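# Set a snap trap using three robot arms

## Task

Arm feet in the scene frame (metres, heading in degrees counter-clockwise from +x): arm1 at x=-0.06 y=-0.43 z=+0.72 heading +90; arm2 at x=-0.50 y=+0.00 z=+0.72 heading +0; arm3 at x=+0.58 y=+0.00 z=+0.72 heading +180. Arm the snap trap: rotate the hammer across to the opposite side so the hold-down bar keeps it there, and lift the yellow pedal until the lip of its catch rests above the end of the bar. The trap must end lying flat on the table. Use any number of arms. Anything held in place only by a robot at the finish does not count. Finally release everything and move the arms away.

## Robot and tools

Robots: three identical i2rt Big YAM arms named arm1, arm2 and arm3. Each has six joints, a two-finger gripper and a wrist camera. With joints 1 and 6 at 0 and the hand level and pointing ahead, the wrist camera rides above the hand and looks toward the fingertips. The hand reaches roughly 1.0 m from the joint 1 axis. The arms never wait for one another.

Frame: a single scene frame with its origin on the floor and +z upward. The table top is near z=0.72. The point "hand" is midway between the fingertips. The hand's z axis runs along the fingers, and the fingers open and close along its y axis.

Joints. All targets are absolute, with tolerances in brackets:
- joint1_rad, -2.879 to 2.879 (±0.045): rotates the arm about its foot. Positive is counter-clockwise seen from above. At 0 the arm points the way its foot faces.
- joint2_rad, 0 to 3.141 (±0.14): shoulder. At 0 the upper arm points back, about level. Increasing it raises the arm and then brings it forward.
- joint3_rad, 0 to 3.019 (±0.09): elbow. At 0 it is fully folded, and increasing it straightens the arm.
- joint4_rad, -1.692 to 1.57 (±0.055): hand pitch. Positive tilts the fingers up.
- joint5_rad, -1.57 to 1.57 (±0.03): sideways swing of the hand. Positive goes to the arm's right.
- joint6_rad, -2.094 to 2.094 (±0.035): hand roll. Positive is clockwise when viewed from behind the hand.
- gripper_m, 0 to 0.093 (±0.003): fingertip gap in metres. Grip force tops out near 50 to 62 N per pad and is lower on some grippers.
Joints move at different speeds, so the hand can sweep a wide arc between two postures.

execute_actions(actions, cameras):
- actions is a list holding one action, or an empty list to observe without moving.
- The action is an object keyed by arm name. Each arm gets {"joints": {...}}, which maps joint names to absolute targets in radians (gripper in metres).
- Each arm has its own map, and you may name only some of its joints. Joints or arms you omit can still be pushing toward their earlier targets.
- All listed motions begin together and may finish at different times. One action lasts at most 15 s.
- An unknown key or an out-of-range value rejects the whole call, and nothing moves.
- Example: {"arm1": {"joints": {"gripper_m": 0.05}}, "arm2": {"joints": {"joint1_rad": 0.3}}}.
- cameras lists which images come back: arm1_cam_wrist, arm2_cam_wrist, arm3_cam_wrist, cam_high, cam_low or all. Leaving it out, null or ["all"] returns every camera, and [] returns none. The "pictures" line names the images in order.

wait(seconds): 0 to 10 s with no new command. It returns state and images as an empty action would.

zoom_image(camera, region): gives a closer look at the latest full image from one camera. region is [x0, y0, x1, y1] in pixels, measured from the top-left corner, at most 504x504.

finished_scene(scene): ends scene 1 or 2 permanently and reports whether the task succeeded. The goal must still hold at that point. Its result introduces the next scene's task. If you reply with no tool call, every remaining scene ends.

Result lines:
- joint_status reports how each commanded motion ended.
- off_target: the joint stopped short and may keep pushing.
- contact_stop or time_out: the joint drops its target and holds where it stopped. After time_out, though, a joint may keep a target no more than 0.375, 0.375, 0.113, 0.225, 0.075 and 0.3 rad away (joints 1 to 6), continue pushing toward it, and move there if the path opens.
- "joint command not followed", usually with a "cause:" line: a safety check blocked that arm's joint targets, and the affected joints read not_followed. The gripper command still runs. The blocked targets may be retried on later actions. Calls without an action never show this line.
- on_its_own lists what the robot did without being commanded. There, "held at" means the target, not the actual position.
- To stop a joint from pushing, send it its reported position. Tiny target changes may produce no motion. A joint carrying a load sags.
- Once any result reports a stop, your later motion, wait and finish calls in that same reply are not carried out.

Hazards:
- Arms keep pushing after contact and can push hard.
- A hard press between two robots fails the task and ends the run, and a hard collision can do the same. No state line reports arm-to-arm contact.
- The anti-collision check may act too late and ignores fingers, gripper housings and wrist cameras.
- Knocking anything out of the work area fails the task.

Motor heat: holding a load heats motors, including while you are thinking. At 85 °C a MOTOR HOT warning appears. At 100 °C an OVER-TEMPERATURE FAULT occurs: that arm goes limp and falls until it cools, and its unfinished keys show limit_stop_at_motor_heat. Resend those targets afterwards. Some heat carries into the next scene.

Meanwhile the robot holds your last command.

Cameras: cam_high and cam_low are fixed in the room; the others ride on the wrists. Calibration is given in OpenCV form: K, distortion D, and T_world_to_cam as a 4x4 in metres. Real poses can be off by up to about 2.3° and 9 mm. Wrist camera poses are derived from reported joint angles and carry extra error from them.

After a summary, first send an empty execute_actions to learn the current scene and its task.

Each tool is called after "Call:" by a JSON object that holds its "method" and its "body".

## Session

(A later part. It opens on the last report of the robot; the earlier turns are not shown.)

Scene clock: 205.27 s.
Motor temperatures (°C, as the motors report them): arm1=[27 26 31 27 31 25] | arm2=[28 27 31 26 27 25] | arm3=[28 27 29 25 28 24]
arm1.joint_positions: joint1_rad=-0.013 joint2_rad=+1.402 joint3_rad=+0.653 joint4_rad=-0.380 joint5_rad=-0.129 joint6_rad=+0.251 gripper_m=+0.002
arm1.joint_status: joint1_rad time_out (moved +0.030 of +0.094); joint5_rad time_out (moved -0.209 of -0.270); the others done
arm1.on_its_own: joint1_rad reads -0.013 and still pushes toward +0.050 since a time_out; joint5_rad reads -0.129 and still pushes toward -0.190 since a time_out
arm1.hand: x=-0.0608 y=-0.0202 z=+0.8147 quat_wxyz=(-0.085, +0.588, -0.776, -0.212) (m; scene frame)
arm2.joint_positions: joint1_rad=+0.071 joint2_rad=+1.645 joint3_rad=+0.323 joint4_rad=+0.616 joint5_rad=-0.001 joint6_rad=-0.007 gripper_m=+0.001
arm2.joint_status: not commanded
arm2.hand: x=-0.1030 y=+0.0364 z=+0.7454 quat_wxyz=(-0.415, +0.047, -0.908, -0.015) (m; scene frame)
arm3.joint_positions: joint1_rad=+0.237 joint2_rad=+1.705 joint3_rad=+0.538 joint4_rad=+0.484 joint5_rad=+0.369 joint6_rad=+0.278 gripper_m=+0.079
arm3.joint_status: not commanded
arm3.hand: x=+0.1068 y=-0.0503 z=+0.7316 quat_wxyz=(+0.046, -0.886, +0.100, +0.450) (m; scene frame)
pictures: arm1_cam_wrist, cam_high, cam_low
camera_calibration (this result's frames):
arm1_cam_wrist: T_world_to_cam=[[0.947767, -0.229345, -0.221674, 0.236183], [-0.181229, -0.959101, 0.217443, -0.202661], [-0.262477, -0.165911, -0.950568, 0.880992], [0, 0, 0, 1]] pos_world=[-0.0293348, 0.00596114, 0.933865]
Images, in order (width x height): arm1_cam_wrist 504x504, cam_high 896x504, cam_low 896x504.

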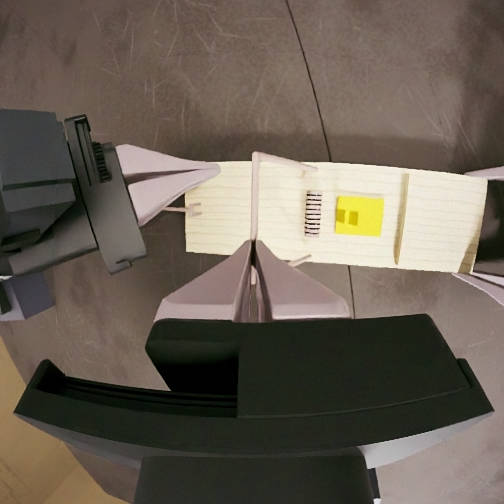

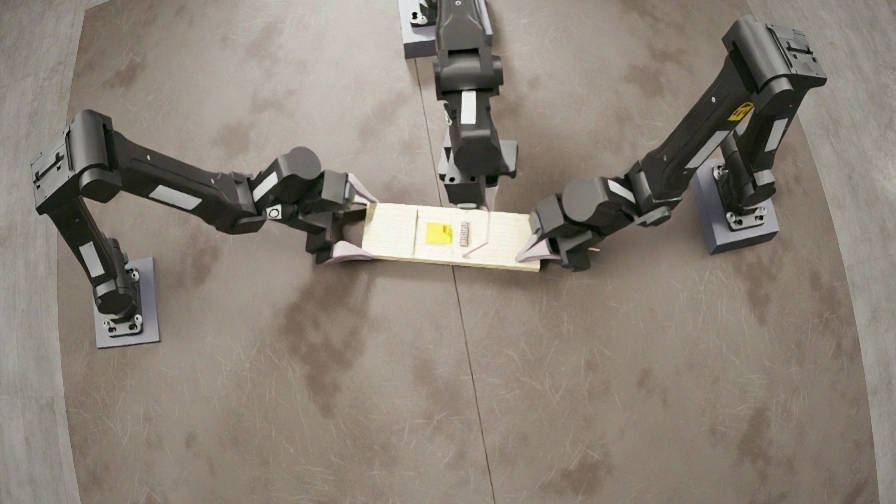

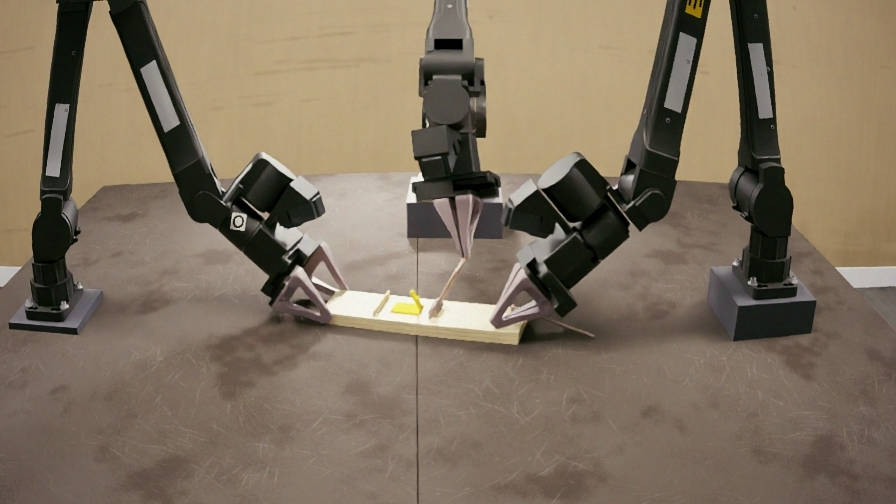

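Call:
{"method": "execute_actions", "body": {"actions": [{"arm1":{"joints":{"joint1_rad":0.055,"joint2_rad":1.54,"joint3_rad":0.51,"joint4_rad":-0.08,"joint5_rad":-0.22,"joint6_rad":0.38}},"arm2":{"joints":{"joint2_rad":1.2,"joint3_rad":0.2,"joint4_rad":0.3,"gripper_m":0.025}}}], "cameras": ["cam_low"]}}

Call:
{"method": "execute_actions", "body": {"actions": [{"arm1":{"joints":{"joint1_rad":0.04,"joint2_rad":1.72,"joint3_rad":0.385,"joint4_rad":0.39,"joint5_rad":-0.245,"joint6_rad":0.51}},"arm2":{"joints":{"joint1_rad":0.16,"joint2_rad":1.36,"joint3_rad":0.18,"joint4_rad":0.30,"joint5_rad":0.24,"joint6_rad":0.28}}}]}}

Scene clock: 215.10 s.
Motor temperatures (°C, as the motors report them): arm1=[27 26 30 27 32 25] | arm2=[28 27 31 26 27 25] | arm3=[28 27 29 25 28 24]
arm1.joint_positions: joint1_rad=+0.023 joint2_rad=+1.479 joint3_rad=+0.549 joint4_rad=-0.070 joint5_rad=-0.209 joint6_rad=+0.375 gripper_m=+0.002
arm1.joint_status: all done
arm1.hand: x=-0.0896 y=-0.0154 z=+0.7851 quat_wxyz=(-0.073, +0.555, -0.776, -0.290) (m; scene frame)
arm2.joint_positions: joint1_rad=+0.075 joint2_rad=+1.201 joint3_rad=+0.195 joint4_rad=+0.311 joint5_rad=-0.004 joint6_rad=-0.007 gripper_m=+0.025
arm2.joint_status: all done
arm2.hand: x=-0.1597 y=+0.0336 z=+0.8007 quat_wxyz=(-0.421, +0.049, -0.906, -0.018) (m; scene frame)
arm3.joint_positions: joint1_rad=+0.237 joint2_rad=+1.708 joint3_rad=+0.542 joint4_rad=+0.486 joint5_rad=+0.367 joint6_rad=+0.274 gripper_m=+0.079
arm3.joint_status: not commanded
arm3.hand: x=+0.1050 y=-0.0511 z=+0.7316 quat_wxyz=(+0.046, -0.886, +0.098, +0.451) (m; scene frame)
pictures: cam_low
Images, in order (width x height): cam_low 896x504.

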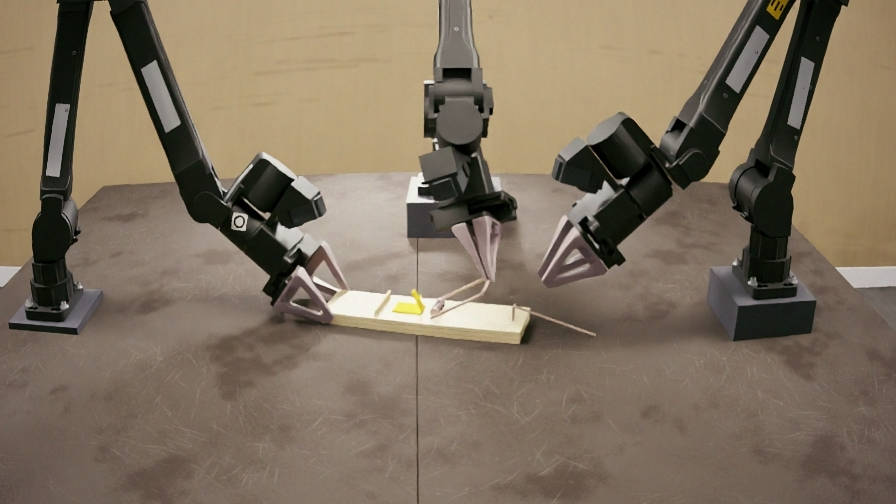

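Scene clock: 216.40 s.
Motor temperatures (°C, as the motors report them): arm1=[27 26 30 27 32 25] | arm2=[28 27 31 26 27 25] | arm3=[28 27 29 25 28 24]
arm1.joint_positions: joint1_rad=+0.027 joint2_rad=+1.643 joint3_rad=+0.421 joint4_rad=+0.419 joint5_rad=-0.246 joint6_rad=+0.507 gripper_m=+0.002
arm1.joint_status: all done
arm1.hand: x=-0.0978 y=-0.0149 z=+0.7525 quat_wxyz=(-0.088, +0.500, -0.773, -0.381) (m; scene frame)
arm2.joint_positions: joint1_rad=+0.156 joint2_rad=+1.354 joint3_rad=+0.179 joint4_rad=+0.307 joint5_rad=+0.236 joint6_rad=+0.265 gripper_m=+0.025
arm2.joint_status: all done
arm2.hand: x=-0.1879 y=+0.0146 z=+0.7514 quat_wxyz=(-0.355, -0.080, -0.931, +0.036) (m; scene frame)
arm3.joint_positions: joint1_rad=+0.237 joint2_rad=+1.708 joint3_rad=+0.542 joint4_rad=+0.486 joint5_rad=+0.367 joint6_rad=+0.273 gripper_m=+0.079
arm3.joint_status: not commanded
arm3.hand: x=+0.1050 y=-0.0511 z=+0.7316 quat_wxyz=(+0.046, -0.886, +0.098, +0.451) (m; scene frame)
pictures: arm1_cam_wrist, arm2_cam_wrist, arm3_cam_wrist, cam_high, cam_low
camera_calibration (this result's frames):
arm1_cam_wrist: T_world_to_cam=[[0.839612, -0.221468, -0.495987, 0.454657], [-0.258579, -0.965969, -0.00640144, -0.0299569], [-0.477691, 0.133627, -0.868306, 0.734476], [0, 0, 0, 1]] pos_world=[-0.0386298, -0.026391, 0.863062]
arm2_cam_wrist: T_world_to_cam=[[-0.183962, -0.98293, -0.00247398, -0.0191831], [-0.976706, 0.183079, -0.111926, -0.0931571], [0.110468, -0.0181738, -0.993713, 0.89415], [0, 0, 0, 1]] pos_world=[-0.193291, 0.0144496, 0.878055]
arm3_cam_wrist: T_world_to_cam=[[0.222601, 0.974908, 0.00189983, 0.0240487], [0.927321, -0.211134, -0.309029, 0.126899], [-0.300873, 0.070552, -0.951051, 0.854408], [0, 0, 0, 1]] pos_world=[0.134039, -0.0569328, 0.851755]
Images, in order (width x height): arm1_cam_wrist 504x504, arm2_cam_wrist 504x504, arm3_cam_wrist 504x504, cam_high 896x504, cam_low 896x504.

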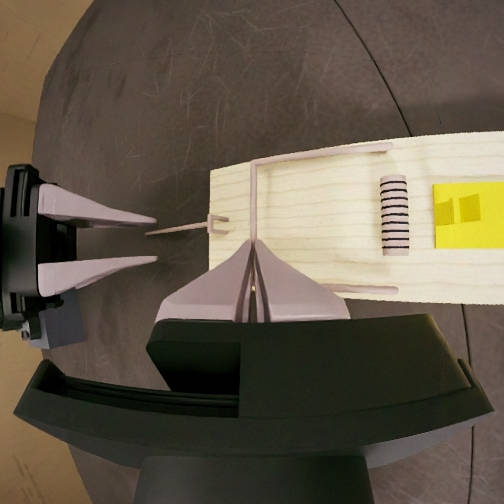

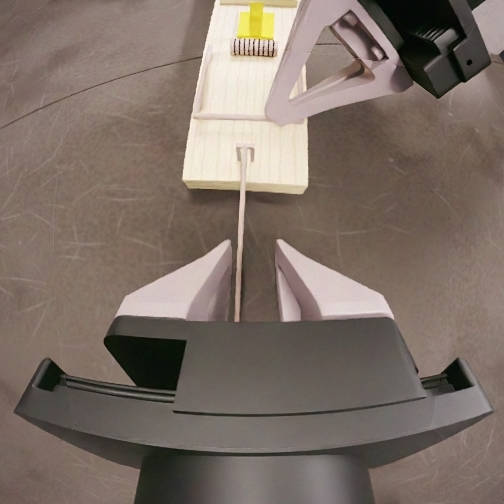

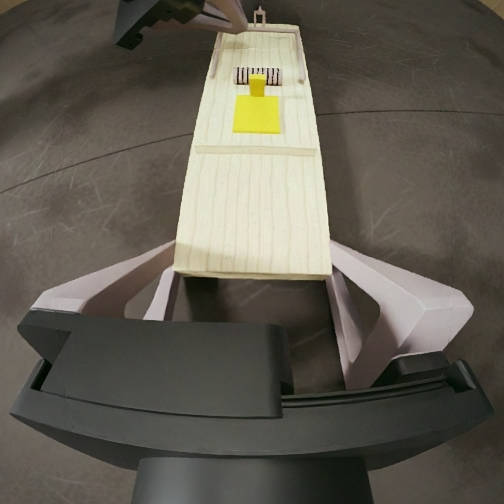

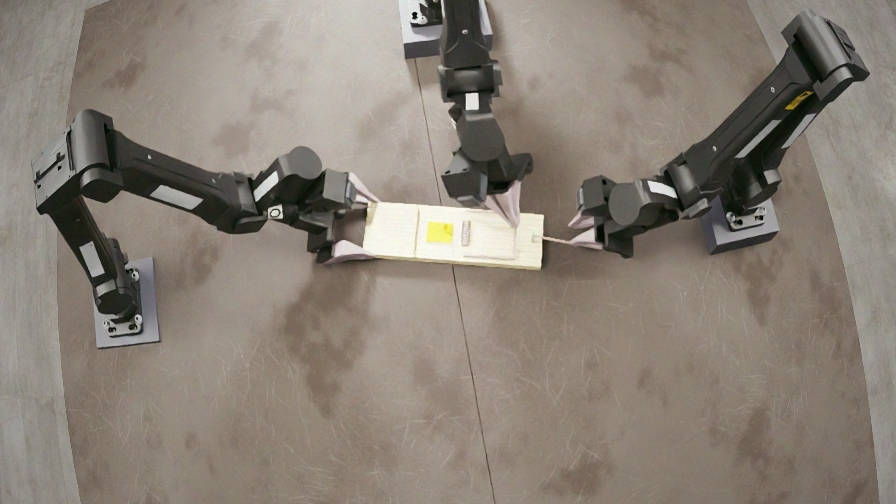

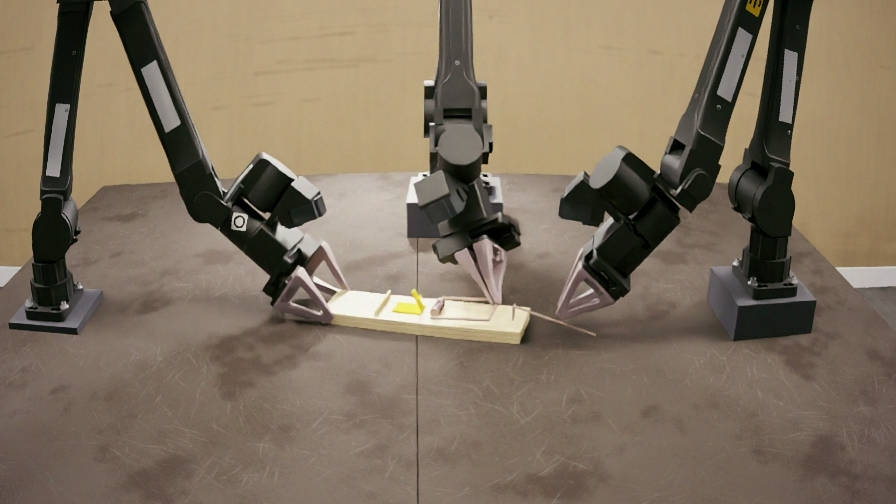

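Bar is ~6 mm left; shift j1 +.02.

Call:
{"method": "execute_actions", "body": {"actions": [{"arm2":{"joints":{"joint1_rad":0.185,"joint2_rad":1.49,"joint4_rad":0.41}}}], "cameras": ["arm2_cam_wrist","cam_low"]}}

Call:
{"method": "execute_actions", "body": {"actions": [{"arm2":{"joints":{"gripper_m":0}}}], "cameras": []}}

Call:
{"method": "execute_actions", "body": {"actions": [{"arm2":{"joints":{"joint1_rad":0.19,"joint2_rad":1.2,"joint3_rad":0.135,"joint4_rad":0.241,"joint5_rad":0.27}}}], "cameras": ["arm2_cam_wrist","cam_low"]}}

Scene clock: 230.90 s.
Motor temperatures (°C, as the motors report them): arm1=[27 26 29 27 30 25] | arm2=[28 27 31 26 27 25] | arm3=[28 27 28 25 28 25]
arm1.joint_positions: joint1_rad=+0.027 joint2_rad=+1.643 joint3_rad=+0.421 joint4_rad=+0.419 joint5_rad=-0.246 joint6_rad=+0.507 gripper_m=+0.002
arm1.joint_status: not commanded
arm1.hand: x=-0.0978 y=-0.0149 z=+0.7525 quat_wxyz=(-0.088, +0.500, -0.773, -0.381) (m; scene frame)
arm2.joint_positions: joint1_rad=+0.177 joint2_rad=+1.474 joint3_rad=+0.179 joint4_rad=+0.398 joint5_rad=+0.237 joint6_rad=+0.267 gripper_m=+0.025
arm2.joint_status: all done
arm2.hand: x=-0.1910 y=+0.0203 z=+0.7308 quat_wxyz=(-0.342, -0.070, -0.936, +0.037) (m; scene frame)
arm3.joint_positions: joint1_rad=+0.237 joint2_rad=+1.708 joint3_rad=+0.542 joint4_rad=+0.486 joint5_rad=+0.367 joint6_rad=+0.273 gripper_m=+0.079
arm3.joint_status: not commanded
arm3.hand: x=+0.1050 y=-0.0511 z=+0.7316 quat_wxyz=(+0.046, -0.886, +0.098, +0.451) (m; scene frame)
pictures: arm2_cam_wrist, cam_low
camera_calibration (this result's frames):
arm2_cam_wrist: T_world_to_cam=[[-0.165616, -0.986158, 0.00799523, -0.0182882], [-0.982735, 0.164352, -0.0849749, -0.119945], [0.0824846, -0.0219304, -0.996351, 0.870836], [0, 0, 0, 1]] pos_world=[-0.192733, 0.0207759, 0.857612]
Images, in order (width x height): arm2_cam_wrist 504x504, cam_low 896x504.

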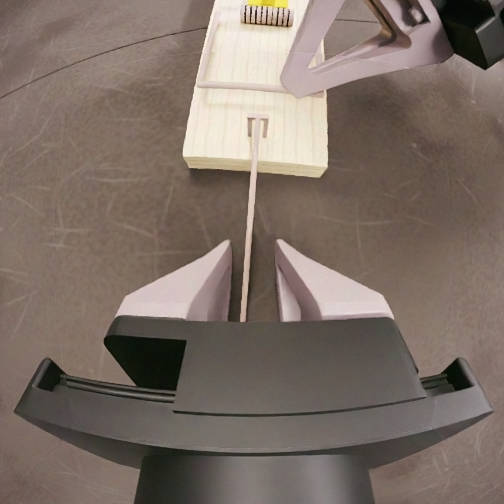

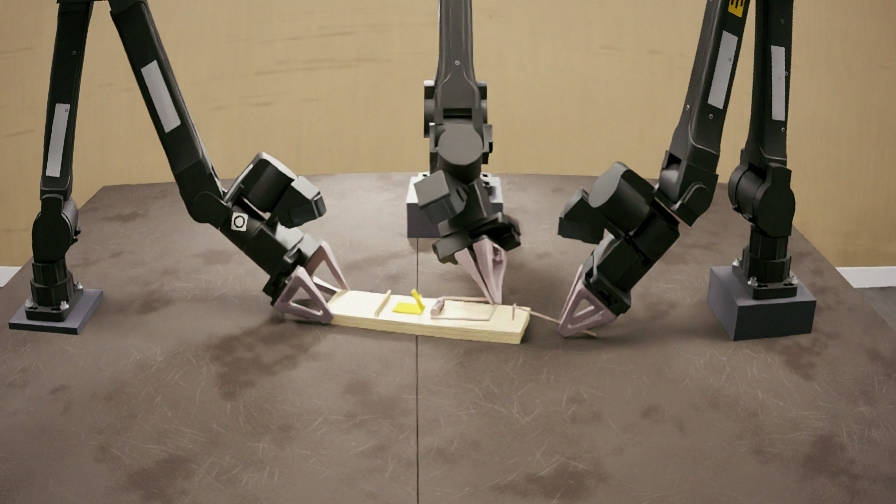

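Scene clock: 231.63 s.
Motor temperatures (°C, as the motors report them): arm1=[27 26 29 27 30 25] | arm2=[28 27 31 26 27 25] | arm3=[28 27 28 25 28 25]
arm1.joint_positions: joint1_rad=+0.027 joint2_rad=+1.643 joint3_rad=+0.421 joint4_rad=+0.419 joint5_rad=-0.246 joint6_rad=+0.507 gripper_m=+0.002
arm1.joint_status: not commanded
arm1.hand: x=-0.0978 y=-0.0149 z=+0.7525 quat_wxyz=(-0.088, +0.500, -0.773, -0.381) (m; scene frame)
arm2.joint_positions: joint1_rad=+0.182 joint2_rad=+1.474 joint3_rad=+0.179 joint4_rad=+0.400 joint5_rad=+0.235 joint6_rad=+0.299 gripper_m=+0.002
arm2.joint_status: all done
arm2.hand: x=-0.1908 y=+0.0224 z=+0.7310 quat_wxyz=(-0.343, -0.082, -0.935, +0.029) (m; scene frame)
arm3.joint_positions: joint1_rad=+0.237 joint2_rad=+1.708 joint3_rad=+0.542 joint4_rad=+0.486 joint5_rad=+0.367 joint6_rad=+0.273 gripper_m=+0.079
arm3.joint_status: not commanded
arm3.hand: x=+0.1050 y=-0.0511 z=+0.7316 quat_wxyz=(+0.046, -0.886, +0.098, +0.451) (m; scene frame)
pictures: none
No camera images: the call's "cameras" was empty. Leave "cameras" out to get every camera's image.

Scene clock: 232.60 s.
Motor temperatures (°C, as the motors report them): arm1=[27 26 29 27 30 25] | arm2=[28 27 31 26 27 25] | arm3=[28 27 28 25 28 25]
arm1.joint_positions: joint1_rad=+0.027 joint2_rad=+1.644 joint3_rad=+0.420 joint4_rad=+0.419 joint5_rad=-0.247 joint6_rad=+0.507 gripper_m=+0.002
arm1.joint_status: not commanded
arm1.hand: x=-0.0980 y=-0.0154 z=+0.7520 quat_wxyz=(-0.087, +0.501, -0.773, -0.380) (m; scene frame)
arm2.joint_positions: joint1_rad=+0.191 joint2_rad=+1.215 joint3_rad=+0.153 joint4_rad=+0.253 joint5_rad=+0.260 joint6_rad=+0.302 gripper_m=+0.002
arm2.joint_status: all done
arm2.hand: x=-0.1921 y=+0.0209 z=+0.7746 quat_wxyz=(-0.384, -0.088, -0.919, +0.026) (m; scene frame)
arm3.joint_positions: joint1_rad=+0.237 joint2_rad=+1.708 joint3_rad=+0.542 joint4_rad=+0.486 joint5_rad=+0.369 joint6_rad=+0.265 gripper_m=+0.079
arm3.joint_status: not commanded
arm3.hand: x=+0.1050 y=-0.0508 z=+0.7318 quat_wxyz=(+0.048, -0.886, +0.095, +0.451) (m; scene frame)
pictures: arm2_cam_wrist, cam_low
camera_calibration (this result's frames):
arm2_cam_wrist: T_world_to_cam=[[-0.189617, -0.981288, -0.0334607, 0.00921868], [-0.966119, 0.192547, -0.17187, -0.047564], [0.175096, -0.00026245, -0.984551, 0.922747], [0, 0, 0, 1]] pos_world=[-0.205774, 0.0184467, 0.900625]
Images, in order (width x height): arm2_cam_wrist 504x504, cam_low 896x504.

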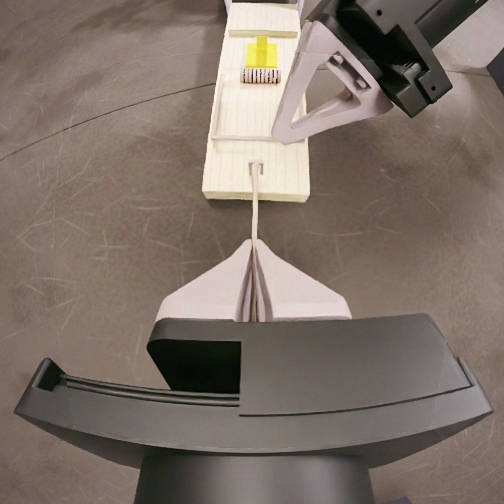

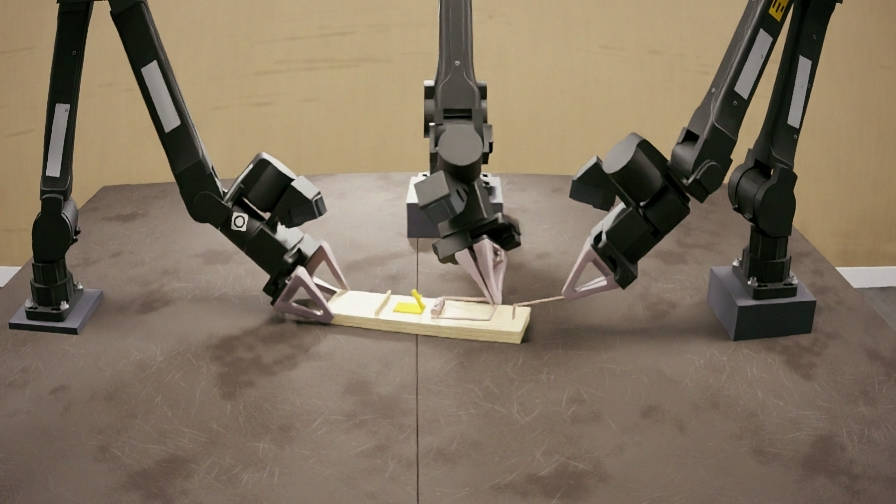

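Call:
{"method": "execute_actions", "body": {"actions": [{"arm2":{"joints":{"joint1_rad":0.215,"joint2_rad":1.145,"joint3_rad":0.16,"joint4_rad":0.375,"joint5_rad":0.355,"joint6_rad":0.25}}}], "cameras": ["cam_low"]}}

Call:
{"method": "execute_actions", "body": {"actions": [{"arm2":{"joints":{"joint1_rad":0.19,"joint2_rad":1.2,"joint3_rad":0.16,"joint4_rad":0.60,"joint5_rad":0.37,"joint6_rad":0.19}}}], "cameras": ["arm2_cam_wrist","cam_low","cam_high"]}}

Scene clock: 241.07 s.
Motor temperatures (°C, as the motors report them): arm1=[27 26 29 27 30 25] | arm2=[28 27 31 26 27 25] | arm3=[28 27 28 25 28 25]
arm1.joint_positions: joint1_rad=+0.027 joint2_rad=+1.644 joint3_rad=+0.420 joint4_rad=+0.420 joint5_rad=-0.248 joint6_rad=+0.507 gripper_m=+0.002
arm1.joint_status: not commanded
arm1.hand: x=-0.0981 y=-0.0154 z=+0.7519 quat_wxyz=(-0.087, +0.501, -0.773, -0.380) (m; scene frame)
arm2.joint_positions: joint1_rad=+0.220 joint2_rad=+1.157 joint3_rad=+0.145 joint4_rad=+0.348 joint5_rad=+0.349 joint6_rad=+0.266 gripper_m=+0.001
arm2.joint_status: all done
arm2.hand: x=-0.1752 y=+0.0192 z=+0.8082 quat_wxyz=(-0.454, -0.085, -0.886, +0.046) (m; scene frame)
arm3.joint_positions: joint1_rad=+0.237 joint2_rad=+1.708 joint3_rad=+0.542 joint4_rad=+0.486 joint5_rad=+0.369 joint6_rad=+0.267 gripper_m=+0.079
arm3.joint_status: not commanded
arm3.hand: x=+0.1050 y=-0.0508 z=+0.7318 quat_wxyz=(+0.048, -0.886, +0.095, +0.451) (m; scene frame)
pictures: cam_low
Images, in order (width x height): cam_low 896x504.

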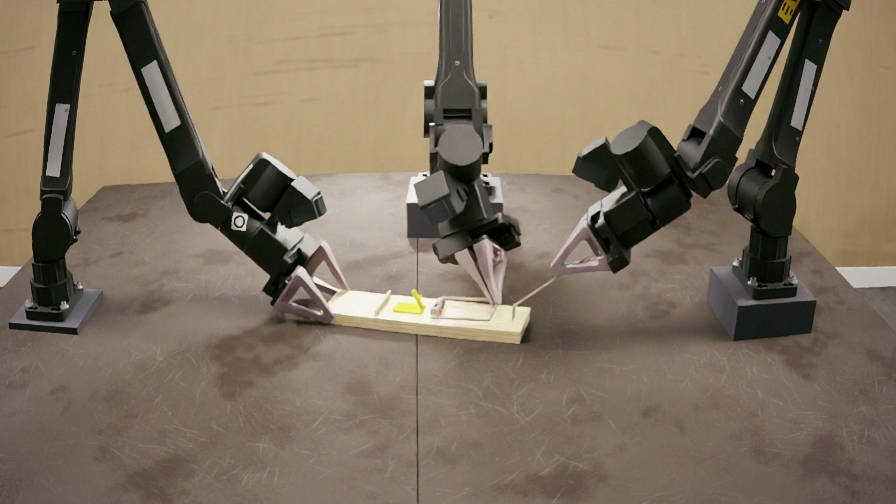

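Scene clock: 241.97 s.
Motor temperatures (°C, as the motors report them): arm1=[27 26 29 27 30 25] | arm2=[28 27 31 26 27 25] | arm3=[28 27 28 25 28 25]
arm1.joint_positions: joint1_rad=+0.027 joint2_rad=+1.644 joint3_rad=+0.420 joint4_rad=+0.421 joint5_rad=-0.247 joint6_rad=+0.508 gripper_m=+0.002
arm1.joint_status: not commanded
arm1.hand: x=-0.0979 y=-0.0152 z=+0.7520 quat_wxyz=(-0.088, +0.500, -0.773, -0.381) (m; scene frame)
arm2.joint_positions: joint1_rad=+0.197 joint2_rad=+1.212 joint3_rad=+0.145 joint4_rad=+0.552 joint5_rad=+0.363 joint6_rad=+0.205 gripper_m=+0.001
arm2.joint_status: all done
arm2.hand: x=-0.1533 y=+0.0147 z=+0.8315 quat_wxyz=(-0.515, -0.083, -0.852, +0.051) (m; scene frame)
arm3.joint_positions: joint1_rad=+0.237 joint2_rad=+1.708 joint3_rad=+0.542 joint4_rad=+0.486 joint5_rad=+0.368 joint6_rad=+0.270 gripper_m=+0.079
arm3.joint_status: not commanded
arm3.hand: x=+0.1050 y=-0.0510 z=+0.7317 quat_wxyz=(+0.047, -0.886, +0.097, +0.451) (m; scene frame)
pictures: arm2_cam_wrist, cam_high, cam_low
camera_calibration (this result's frames):
arm2_cam_wrist: T_world_to_cam=[[-0.198304, -0.980038, -0.014201, -0.0050083], [-0.872629, 0.183131, -0.452748, 0.24898], [0.446311, -0.0773897, -0.891525, 0.937334], [0, 0, 0, 1]] pos_world=[-0.202069, 0.0220357, 0.948311]
Images, in order (width x height): arm2_cam_wrist 504x504, cam_high 896x504, cam_low 896x504.

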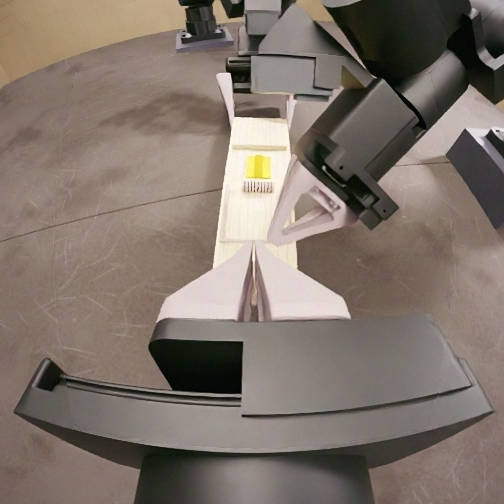

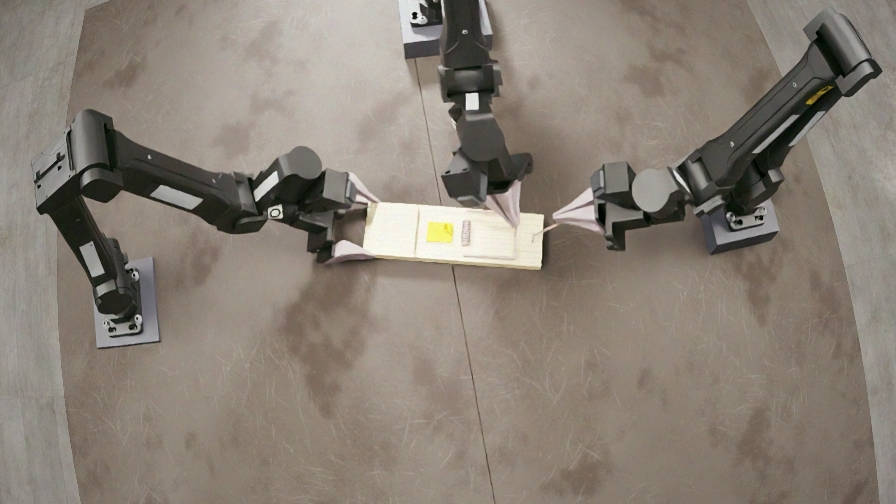

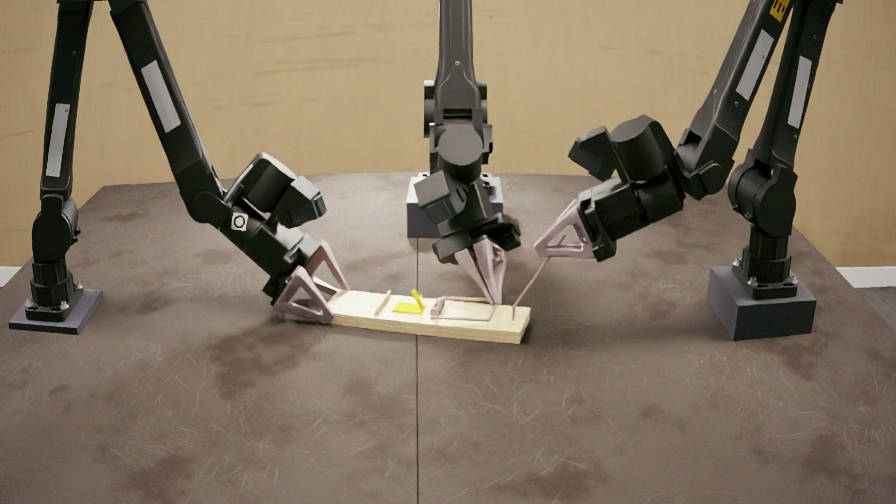

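Call:
{"method": "execute_actions", "body": {"actions": [{"arm2":{"joints":{"joint1_rad":0.155,"joint2_rad":1.275,"joint3_rad":0.225,"joint4_rad":0.69,"joint5_rad":0.367,"joint6_rad":0.14}}}], "cameras": ["arm2_cam_wrist","cam_low","cam_high"]}}

Scene clock: 247.63 s.
Motor temperatures (°C, as the motors report them): arm1=[27 26 28 27 30 25] | arm2=[28 27 32 26 27 25] | arm3=[28 27 28 25 28 25]
arm1.joint_positions: joint1_rad=+0.027 joint2_rad=+1.644 joint3_rad=+0.420 joint4_rad=+0.421 joint5_rad=-0.247 joint6_rad=+0.508 gripper_m=+0.002
arm1.joint_status: not commanded
arm1.hand: x=-0.0979 y=-0.0152 z=+0.7520 quat_wxyz=(-0.087, +0.500, -0.773, -0.381) (m; scene frame)
arm2.joint_positions: joint1_rad=+0.165 joint2_rad=+1.281 joint3_rad=+0.184 joint4_rad=+0.648 joint5_rad=+0.357 joint6_rad=+0.158 gripper_m=+0.001
arm2.joint_status: all done
arm2.hand: x=-0.1299 y=+0.0089 z=+0.8435 quat_wxyz=(-0.539, -0.080, -0.836, +0.062) (m; scene frame)
arm3.joint_positions: joint1_rad=+0.237 joint2_rad=+1.708 joint3_rad=+0.542 joint4_rad=+0.486 joint5_rad=+0.368 joint6_rad=+0.270 gripper_m=+0.079
arm3.joint_status: not commanded
arm3.hand: x=+0.1050 y=-0.0510 z=+0.7317 quat_wxyz=(+0.047, -0.886, +0.097, +0.451) (m; scene frame)
pictures: arm2_cam_wrist, cam_high, cam_low
camera_calibration (this result's frames):
arm2_cam_wrist: T_world_to_cam=[[-0.203857, -0.979001, 0.000489355, -0.0189906], [-0.844846, 0.175669, -0.505346, 0.323886], [0.494649, -0.103432, -0.862916, 0.919487], [0, 0, 0, 1]] pos_world=[-0.18506, 0.0196155, 0.957124]
Images, in order (width x height): arm2_cam_wrist 504x504, cam_high 896x504, cam_low 896x504.

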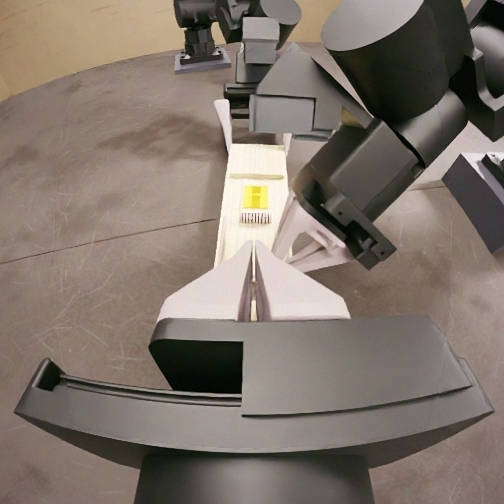

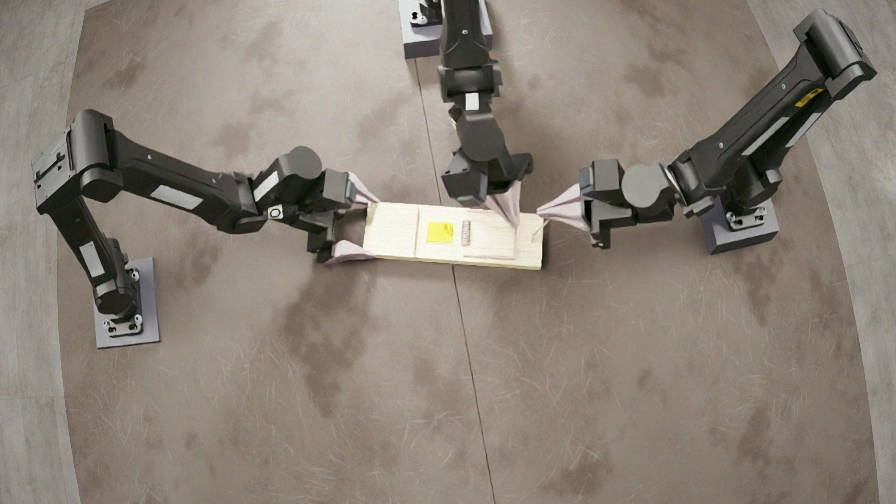

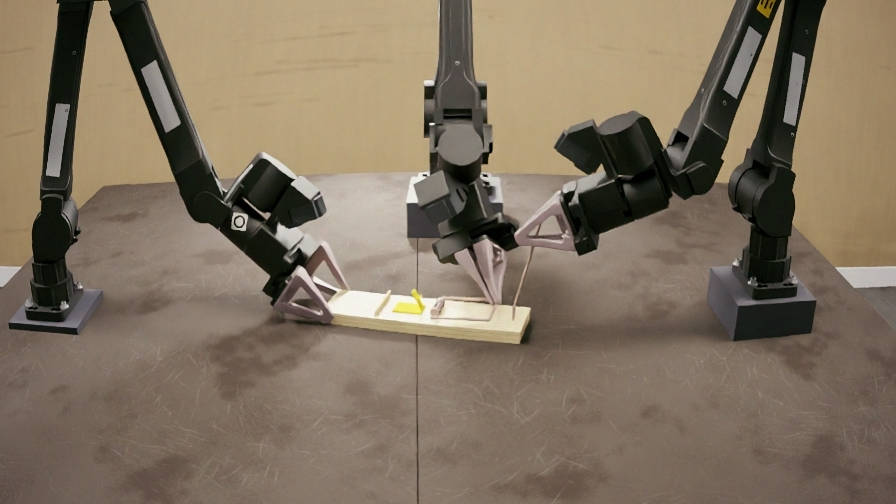

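Call:
{"method": "execute_actions", "body": {"actions": [{"arm2":{"joints":{"joint1_rad":0.125,"joint2_rad":1.375,"joint3_rad":0.33,"joint4_rad":0.64,"joint5_rad":0.355}}}], "cameras": ["arm2_cam_wrist","cam_low","cam_high"]}}

Scene clock: 255.30 s.
Motor temperatures (°C, as the motors report them): arm1=[27 26 28 27 30 25] | arm2=[28 27 32 26 27 25] | arm3=[28 27 28 25 28 25]
arm1.joint_positions: joint1_rad=+0.027 joint2_rad=+1.644 joint3_rad=+0.420 joint4_rad=+0.422 joint5_rad=-0.246 joint6_rad=+0.509 gripper_m=+0.002
arm1.joint_status: not commanded
arm1.hand: x=-0.0978 y=-0.0149 z=+0.7523 quat_wxyz=(-0.088, +0.500, -0.773, -0.381) (m; scene frame)
arm2.joint_positions: joint1_rad=+0.129 joint2_rad=+1.373 joint3_rad=+0.282 joint4_rad=+0.637 joint5_rad=+0.353 joint6_rad=+0.157 gripper_m=+0.001
arm2.joint_status: all done
arm2.hand: x=-0.0934 y=+0.0015 z=+0.8452 quat_wxyz=(-0.536, -0.094, -0.836, +0.071) (m; scene frame)
arm3.joint_positions: joint1_rad=+0.237 joint2_rad=+1.709 joint3_rad=+0.542 joint4_rad=+0.486 joint5_rad=+0.368 joint6_rad=+0.273 gripper_m=+0.079
arm3.joint_status: not commanded
arm3.hand: x=+0.1050 y=-0.0509 z=+0.7316 quat_wxyz=(+0.046, -0.886, +0.098, +0.451) (m; scene frame)
pictures: arm2_cam_wrist, cam_high, cam_low
camera_calibration (this result's frames):
arm2_cam_wrist: T_world_to_cam=[[-0.235962, -0.97176, 0.00213467, -0.0231649], [-0.841733, 0.203291, -0.500158, 0.352785], [0.4856, -0.119815, -0.865932, 0.903922], [0, 0, 0, 1]] pos_world=[-0.14746, 0.0140751, 0.959232]
Images, in order (width x height): arm2_cam_wrist 504x504, cam_high 896x504, cam_low 896x504.

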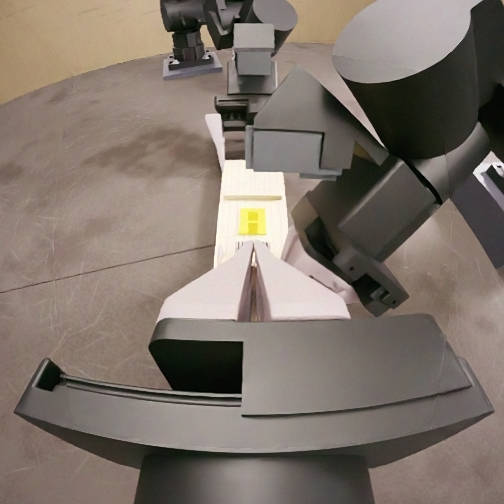

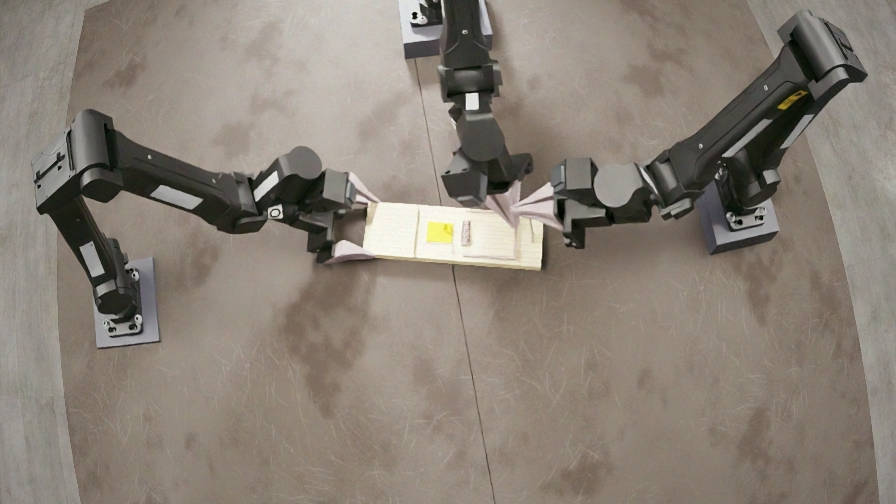

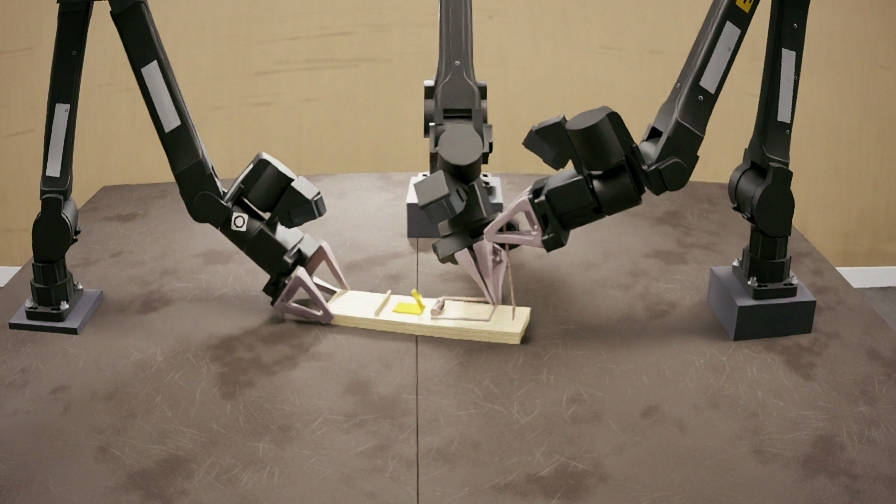

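Just past vertical; a bit more, then release.

Call:
{"method": "execute_actions", "body": {"actions": [{"arm2":{"joints":{"joint1_rad":0.115,"joint2_rad":1.41,"joint3_rad":0.35}}}], "cameras": ["cam_low"]}}

Call:
{"method": "execute_actions", "body": {"actions": [{"arm2":{"joints":{"gripper_m":0.007}},"arm3":{"joints":{"joint2_rad":1.70,"joint3_rad":0.542,"joint4_rad":0.486,"gripper_m":0.093}}}], "cameras": ["cam_low","arm3_cam_wrist"]}}

Scene clock: 262.00 s.
Motor temperatures (°C, as the motors report them): arm1=[27 26 28 27 29 25] | arm2=[28 27 33 26 27 25] | arm3=[28 27 28 25 28 25]
arm1.joint_positions: joint1_rad=+0.027 joint2_rad=+1.644 joint3_rad=+0.420 joint4_rad=+0.422 joint5_rad=-0.246 joint6_rad=+0.509 gripper_m=+0.002
arm1.joint_status: not commanded
arm1.hand: x=-0.0978 y=-0.0149 z=+0.7523 quat_wxyz=(-0.088, +0.500, -0.773, -0.381) (m; scene frame)
arm2.joint_positions: joint1_rad=+0.122 joint2_rad=+1.397 joint3_rad=+0.302 joint4_rad=+0.637 joint5_rad=+0.354 joint6_rad=+0.157 gripper_m=+0.001
arm2.joint_status: all done
arm2.hand: x=-0.0859 y=-0.0004 z=+0.8438 quat_wxyz=(-0.534, -0.096, -0.837, +0.073) (m; scene frame)
arm3.joint_positions: joint1_rad=+0.237 joint2_rad=+1.709 joint3_rad=+0.542 joint4_rad=+0.486 joint5_rad=+0.368 joint6_rad=+0.273 gripper_m=+0.079
arm3.joint_status: not commanded
arm3.hand: x=+0.1050 y=-0.0509 z=+0.7316 quat_wxyz=(+0.046, -0.886, +0.098, +0.451) (m; scene frame)
pictures: cam_low
Images, in order (width x height): cam_low 896x504.

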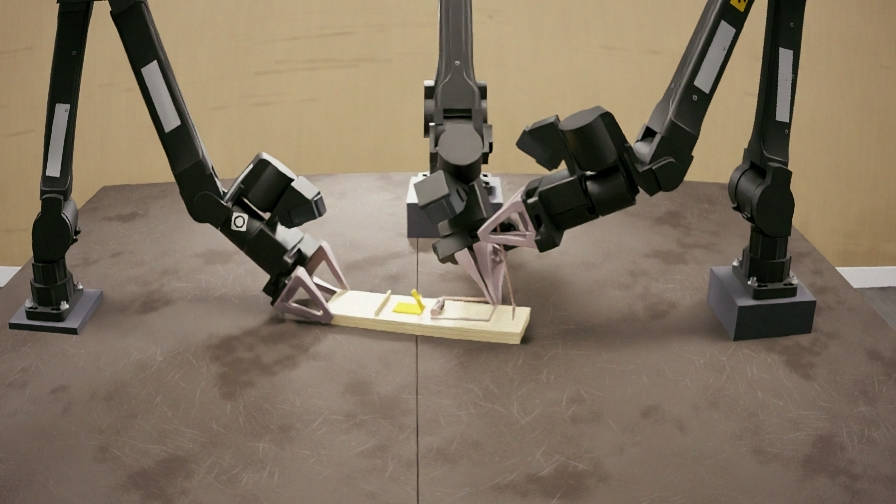

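Scene clock: 262.63 s.
Motor temperatures (°C, as the motors report them): arm1=[27 26 28 27 29 25] | arm2=[28 27 33 26 27 25] | arm3=[28 27 28 25 28 25]
arm1.joint_positions: joint1_rad=+0.027 joint2_rad=+1.644 joint3_rad=+0.420 joint4_rad=+0.422 joint5_rad=-0.246 joint6_rad=+0.509 gripper_m=+0.002
arm1.joint_status: not commanded
arm1.hand: x=-0.0978 y=-0.0149 z=+0.7523 quat_wxyz=(-0.088, +0.500, -0.773, -0.381) (m; scene frame)
arm2.joint_positions: joint1_rad=+0.119 joint2_rad=+1.397 joint3_rad=+0.316 joint4_rad=+0.637 joint5_rad=+0.355 joint6_rad=+0.154 gripper_m=+0.007
arm2.joint_status: all done
arm2.hand: x=-0.0799 y=-0.0007 z=+0.8492 quat_wxyz=(-0.539, -0.097, -0.833, +0.074) (m; scene frame)
arm3.joint_positions: joint1_rad=+0.237 joint2_rad=+1.706 joint3_rad=+0.543 joint4_rad=+0.493 joint5_rad=+0.375 joint6_rad=+0.283 gripper_m=+0.093
arm3.joint_status: all done
arm3.hand: x=+0.1033 y=-0.0501 z=+0.7346 quat_wxyz=(+0.046, -0.883, +0.105, +0.456) (m; scene frame)
pictures: arm3_cam_wrist, cam_low
camera_calibration (this result's frames):
arm3_cam_wrist: T_world_to_cam=[[0.234471, 0.972103, -0.00630525, 0.0281743], [0.920635, -0.224131, -0.319682, 0.1375], [-0.312177, 0.0691513, -0.947504, 0.855134], [0, 0, 0, 1]] pos_world=[0.13376, -0.055704, 0.854377]
Images, in order (width x height): arm3_cam_wrist 504x504, cam_low 896x504.

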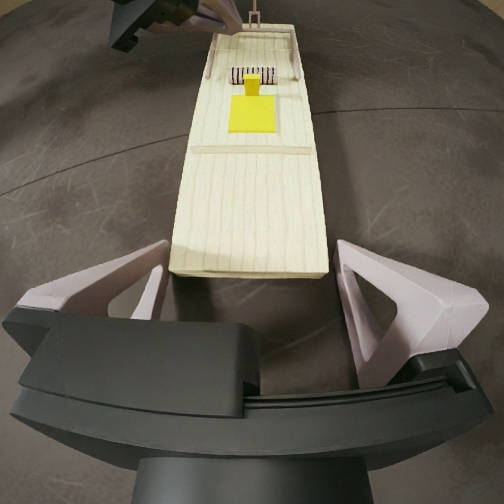

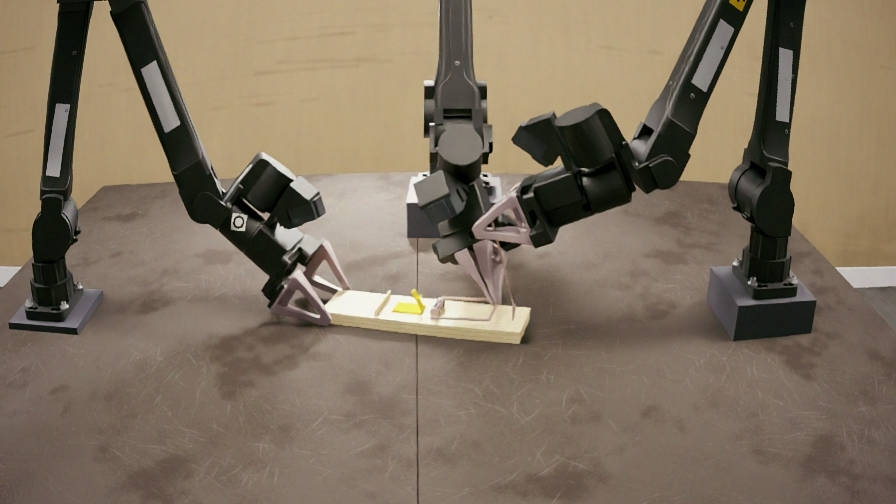

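Call:
{"method": "execute_actions", "body": {"actions": [{"arm2":{"joints":{"gripper_m":0.012}},"arm3":{"joints":{"joint2_rad":1.55}}}], "cameras": ["cam_low","arm3_cam_wrist","arm2_cam_wrist"]}}

Scene clock: 268.77 s.
Motor temperatures (°C, as the motors report them): arm1=[27 26 28 27 29 25] | arm2=[28 27 33 26 27 25] | arm3=[28 28 28 25 28 25]
arm1.joint_positions: joint1_rad=+0.027 joint2_rad=+1.645 joint3_rad=+0.420 joint4_rad=+0.422 joint5_rad=-0.246 joint6_rad=+0.509 gripper_m=+0.002
arm1.joint_status: not commanded
arm1.hand: x=-0.0978 y=-0.0150 z=+0.7520 quat_wxyz=(-0.088, +0.500, -0.773, -0.381) (m; scene frame)
arm2.joint_positions: joint1_rad=+0.119 joint2_rad=+1.397 joint3_rad=+0.320 joint4_rad=+0.637 joint5_rad=+0.355 joint6_rad=+0.154 gripper_m=+0.012
arm2.joint_status: all done
arm2.hand: x=-0.0781 y=-0.0004 z=+0.8508 quat_wxyz=(-0.541, -0.098, -0.832, +0.074) (m; scene frame)
arm3.joint_positions: joint1_rad=+0.237 joint2_rad=+1.546 joint3_rad=+0.541 joint4_rad=+0.490 joint5_rad=+0.372 joint6_rad=+0.284 gripper_m=+0.093
arm3.joint_status: all done
arm3.hand: x=+0.0899 y=-0.0529 z=+0.8070 quat_wxyz=(+0.020, -0.847, +0.117, +0.519) (m; scene frame)
pictures: arm2_cam_wrist, arm3_cam_wrist, cam_low
camera_calibration (this result's frames):
arm2_cam_wrist: T_world_to_cam=[[-0.24545, -0.969409, 0.00072968, -0.0210413], [-0.832936, 0.21051, -0.511765, 0.379379], [0.495956, -0.12622, -0.859125, 0.896091], [0, 0, 0, 1]] pos_world=[-0.133588, 0.0128441, 0.964023]
arm3_cam_wrist: T_world_to_cam=[[0.227811, 0.97048, -0.0791853, 0.0937595], [0.862973, -0.2389, -0.445201, 0.278073], [-0.450976, 0.0330869, -0.891922, 0.885466], [0, 0, 0, 1]] pos_world=[0.137995, -0.0538572, 0.92099]
Images, in order (width x height): arm2_cam_wrist 504x504, arm3_cam_wrist 504x504, cam_low 896x504.

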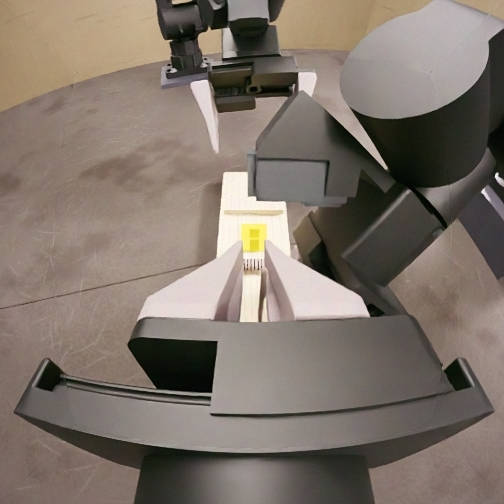

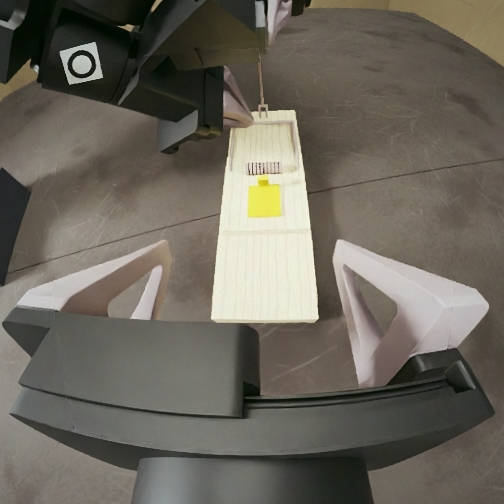

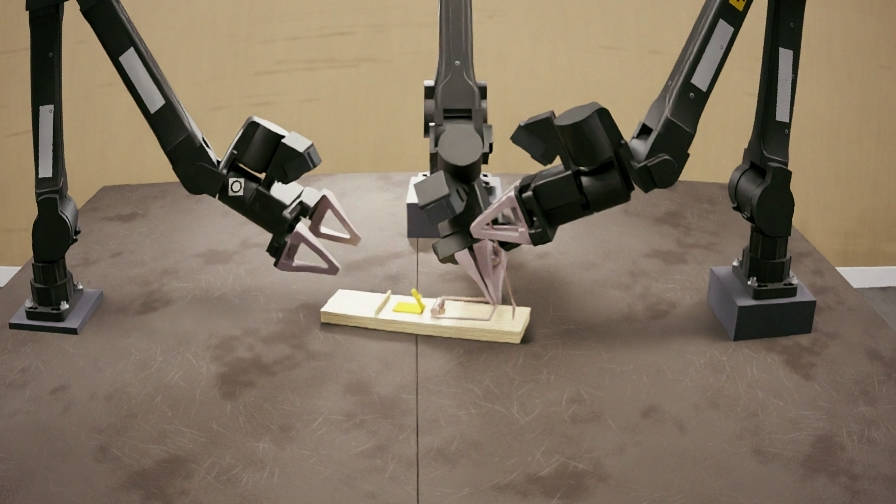

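Call:
{"method": "zoom_image", "body": {"camera": "cam_low", "region": [400,170,580,350]}}

Call:
{"method": "zoom_image", "body": {"camera": "arm2_cam_wrist", "region": [200,200,320,330]}}

Region (400, 170, 580, 350) of cam_low's 896x504 image, scaled by 2.800, with more detail than that image has.

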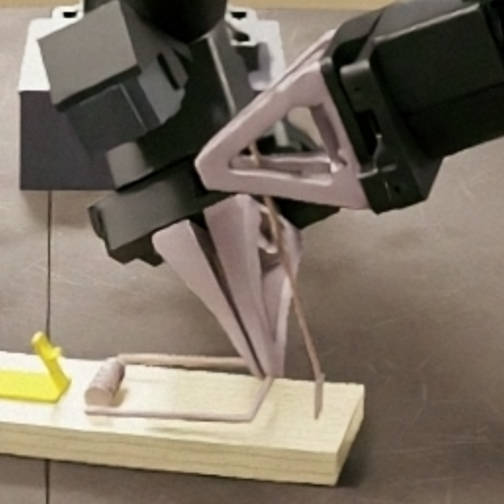

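Region (200, 200, 320, 330) of arm2_cam_wrist's 504x504 image, scaled by 3.877, with more detail than that image has; it fills the left 465 columns of this view, and the rest is white.

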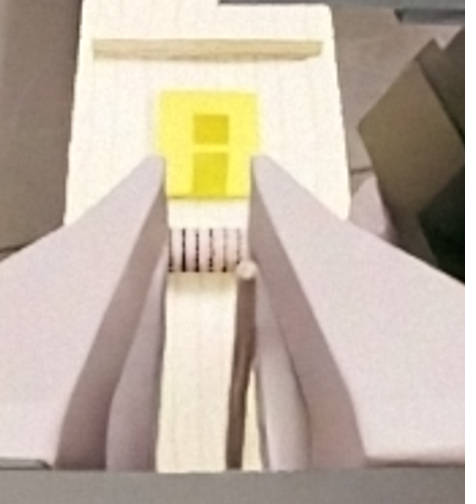

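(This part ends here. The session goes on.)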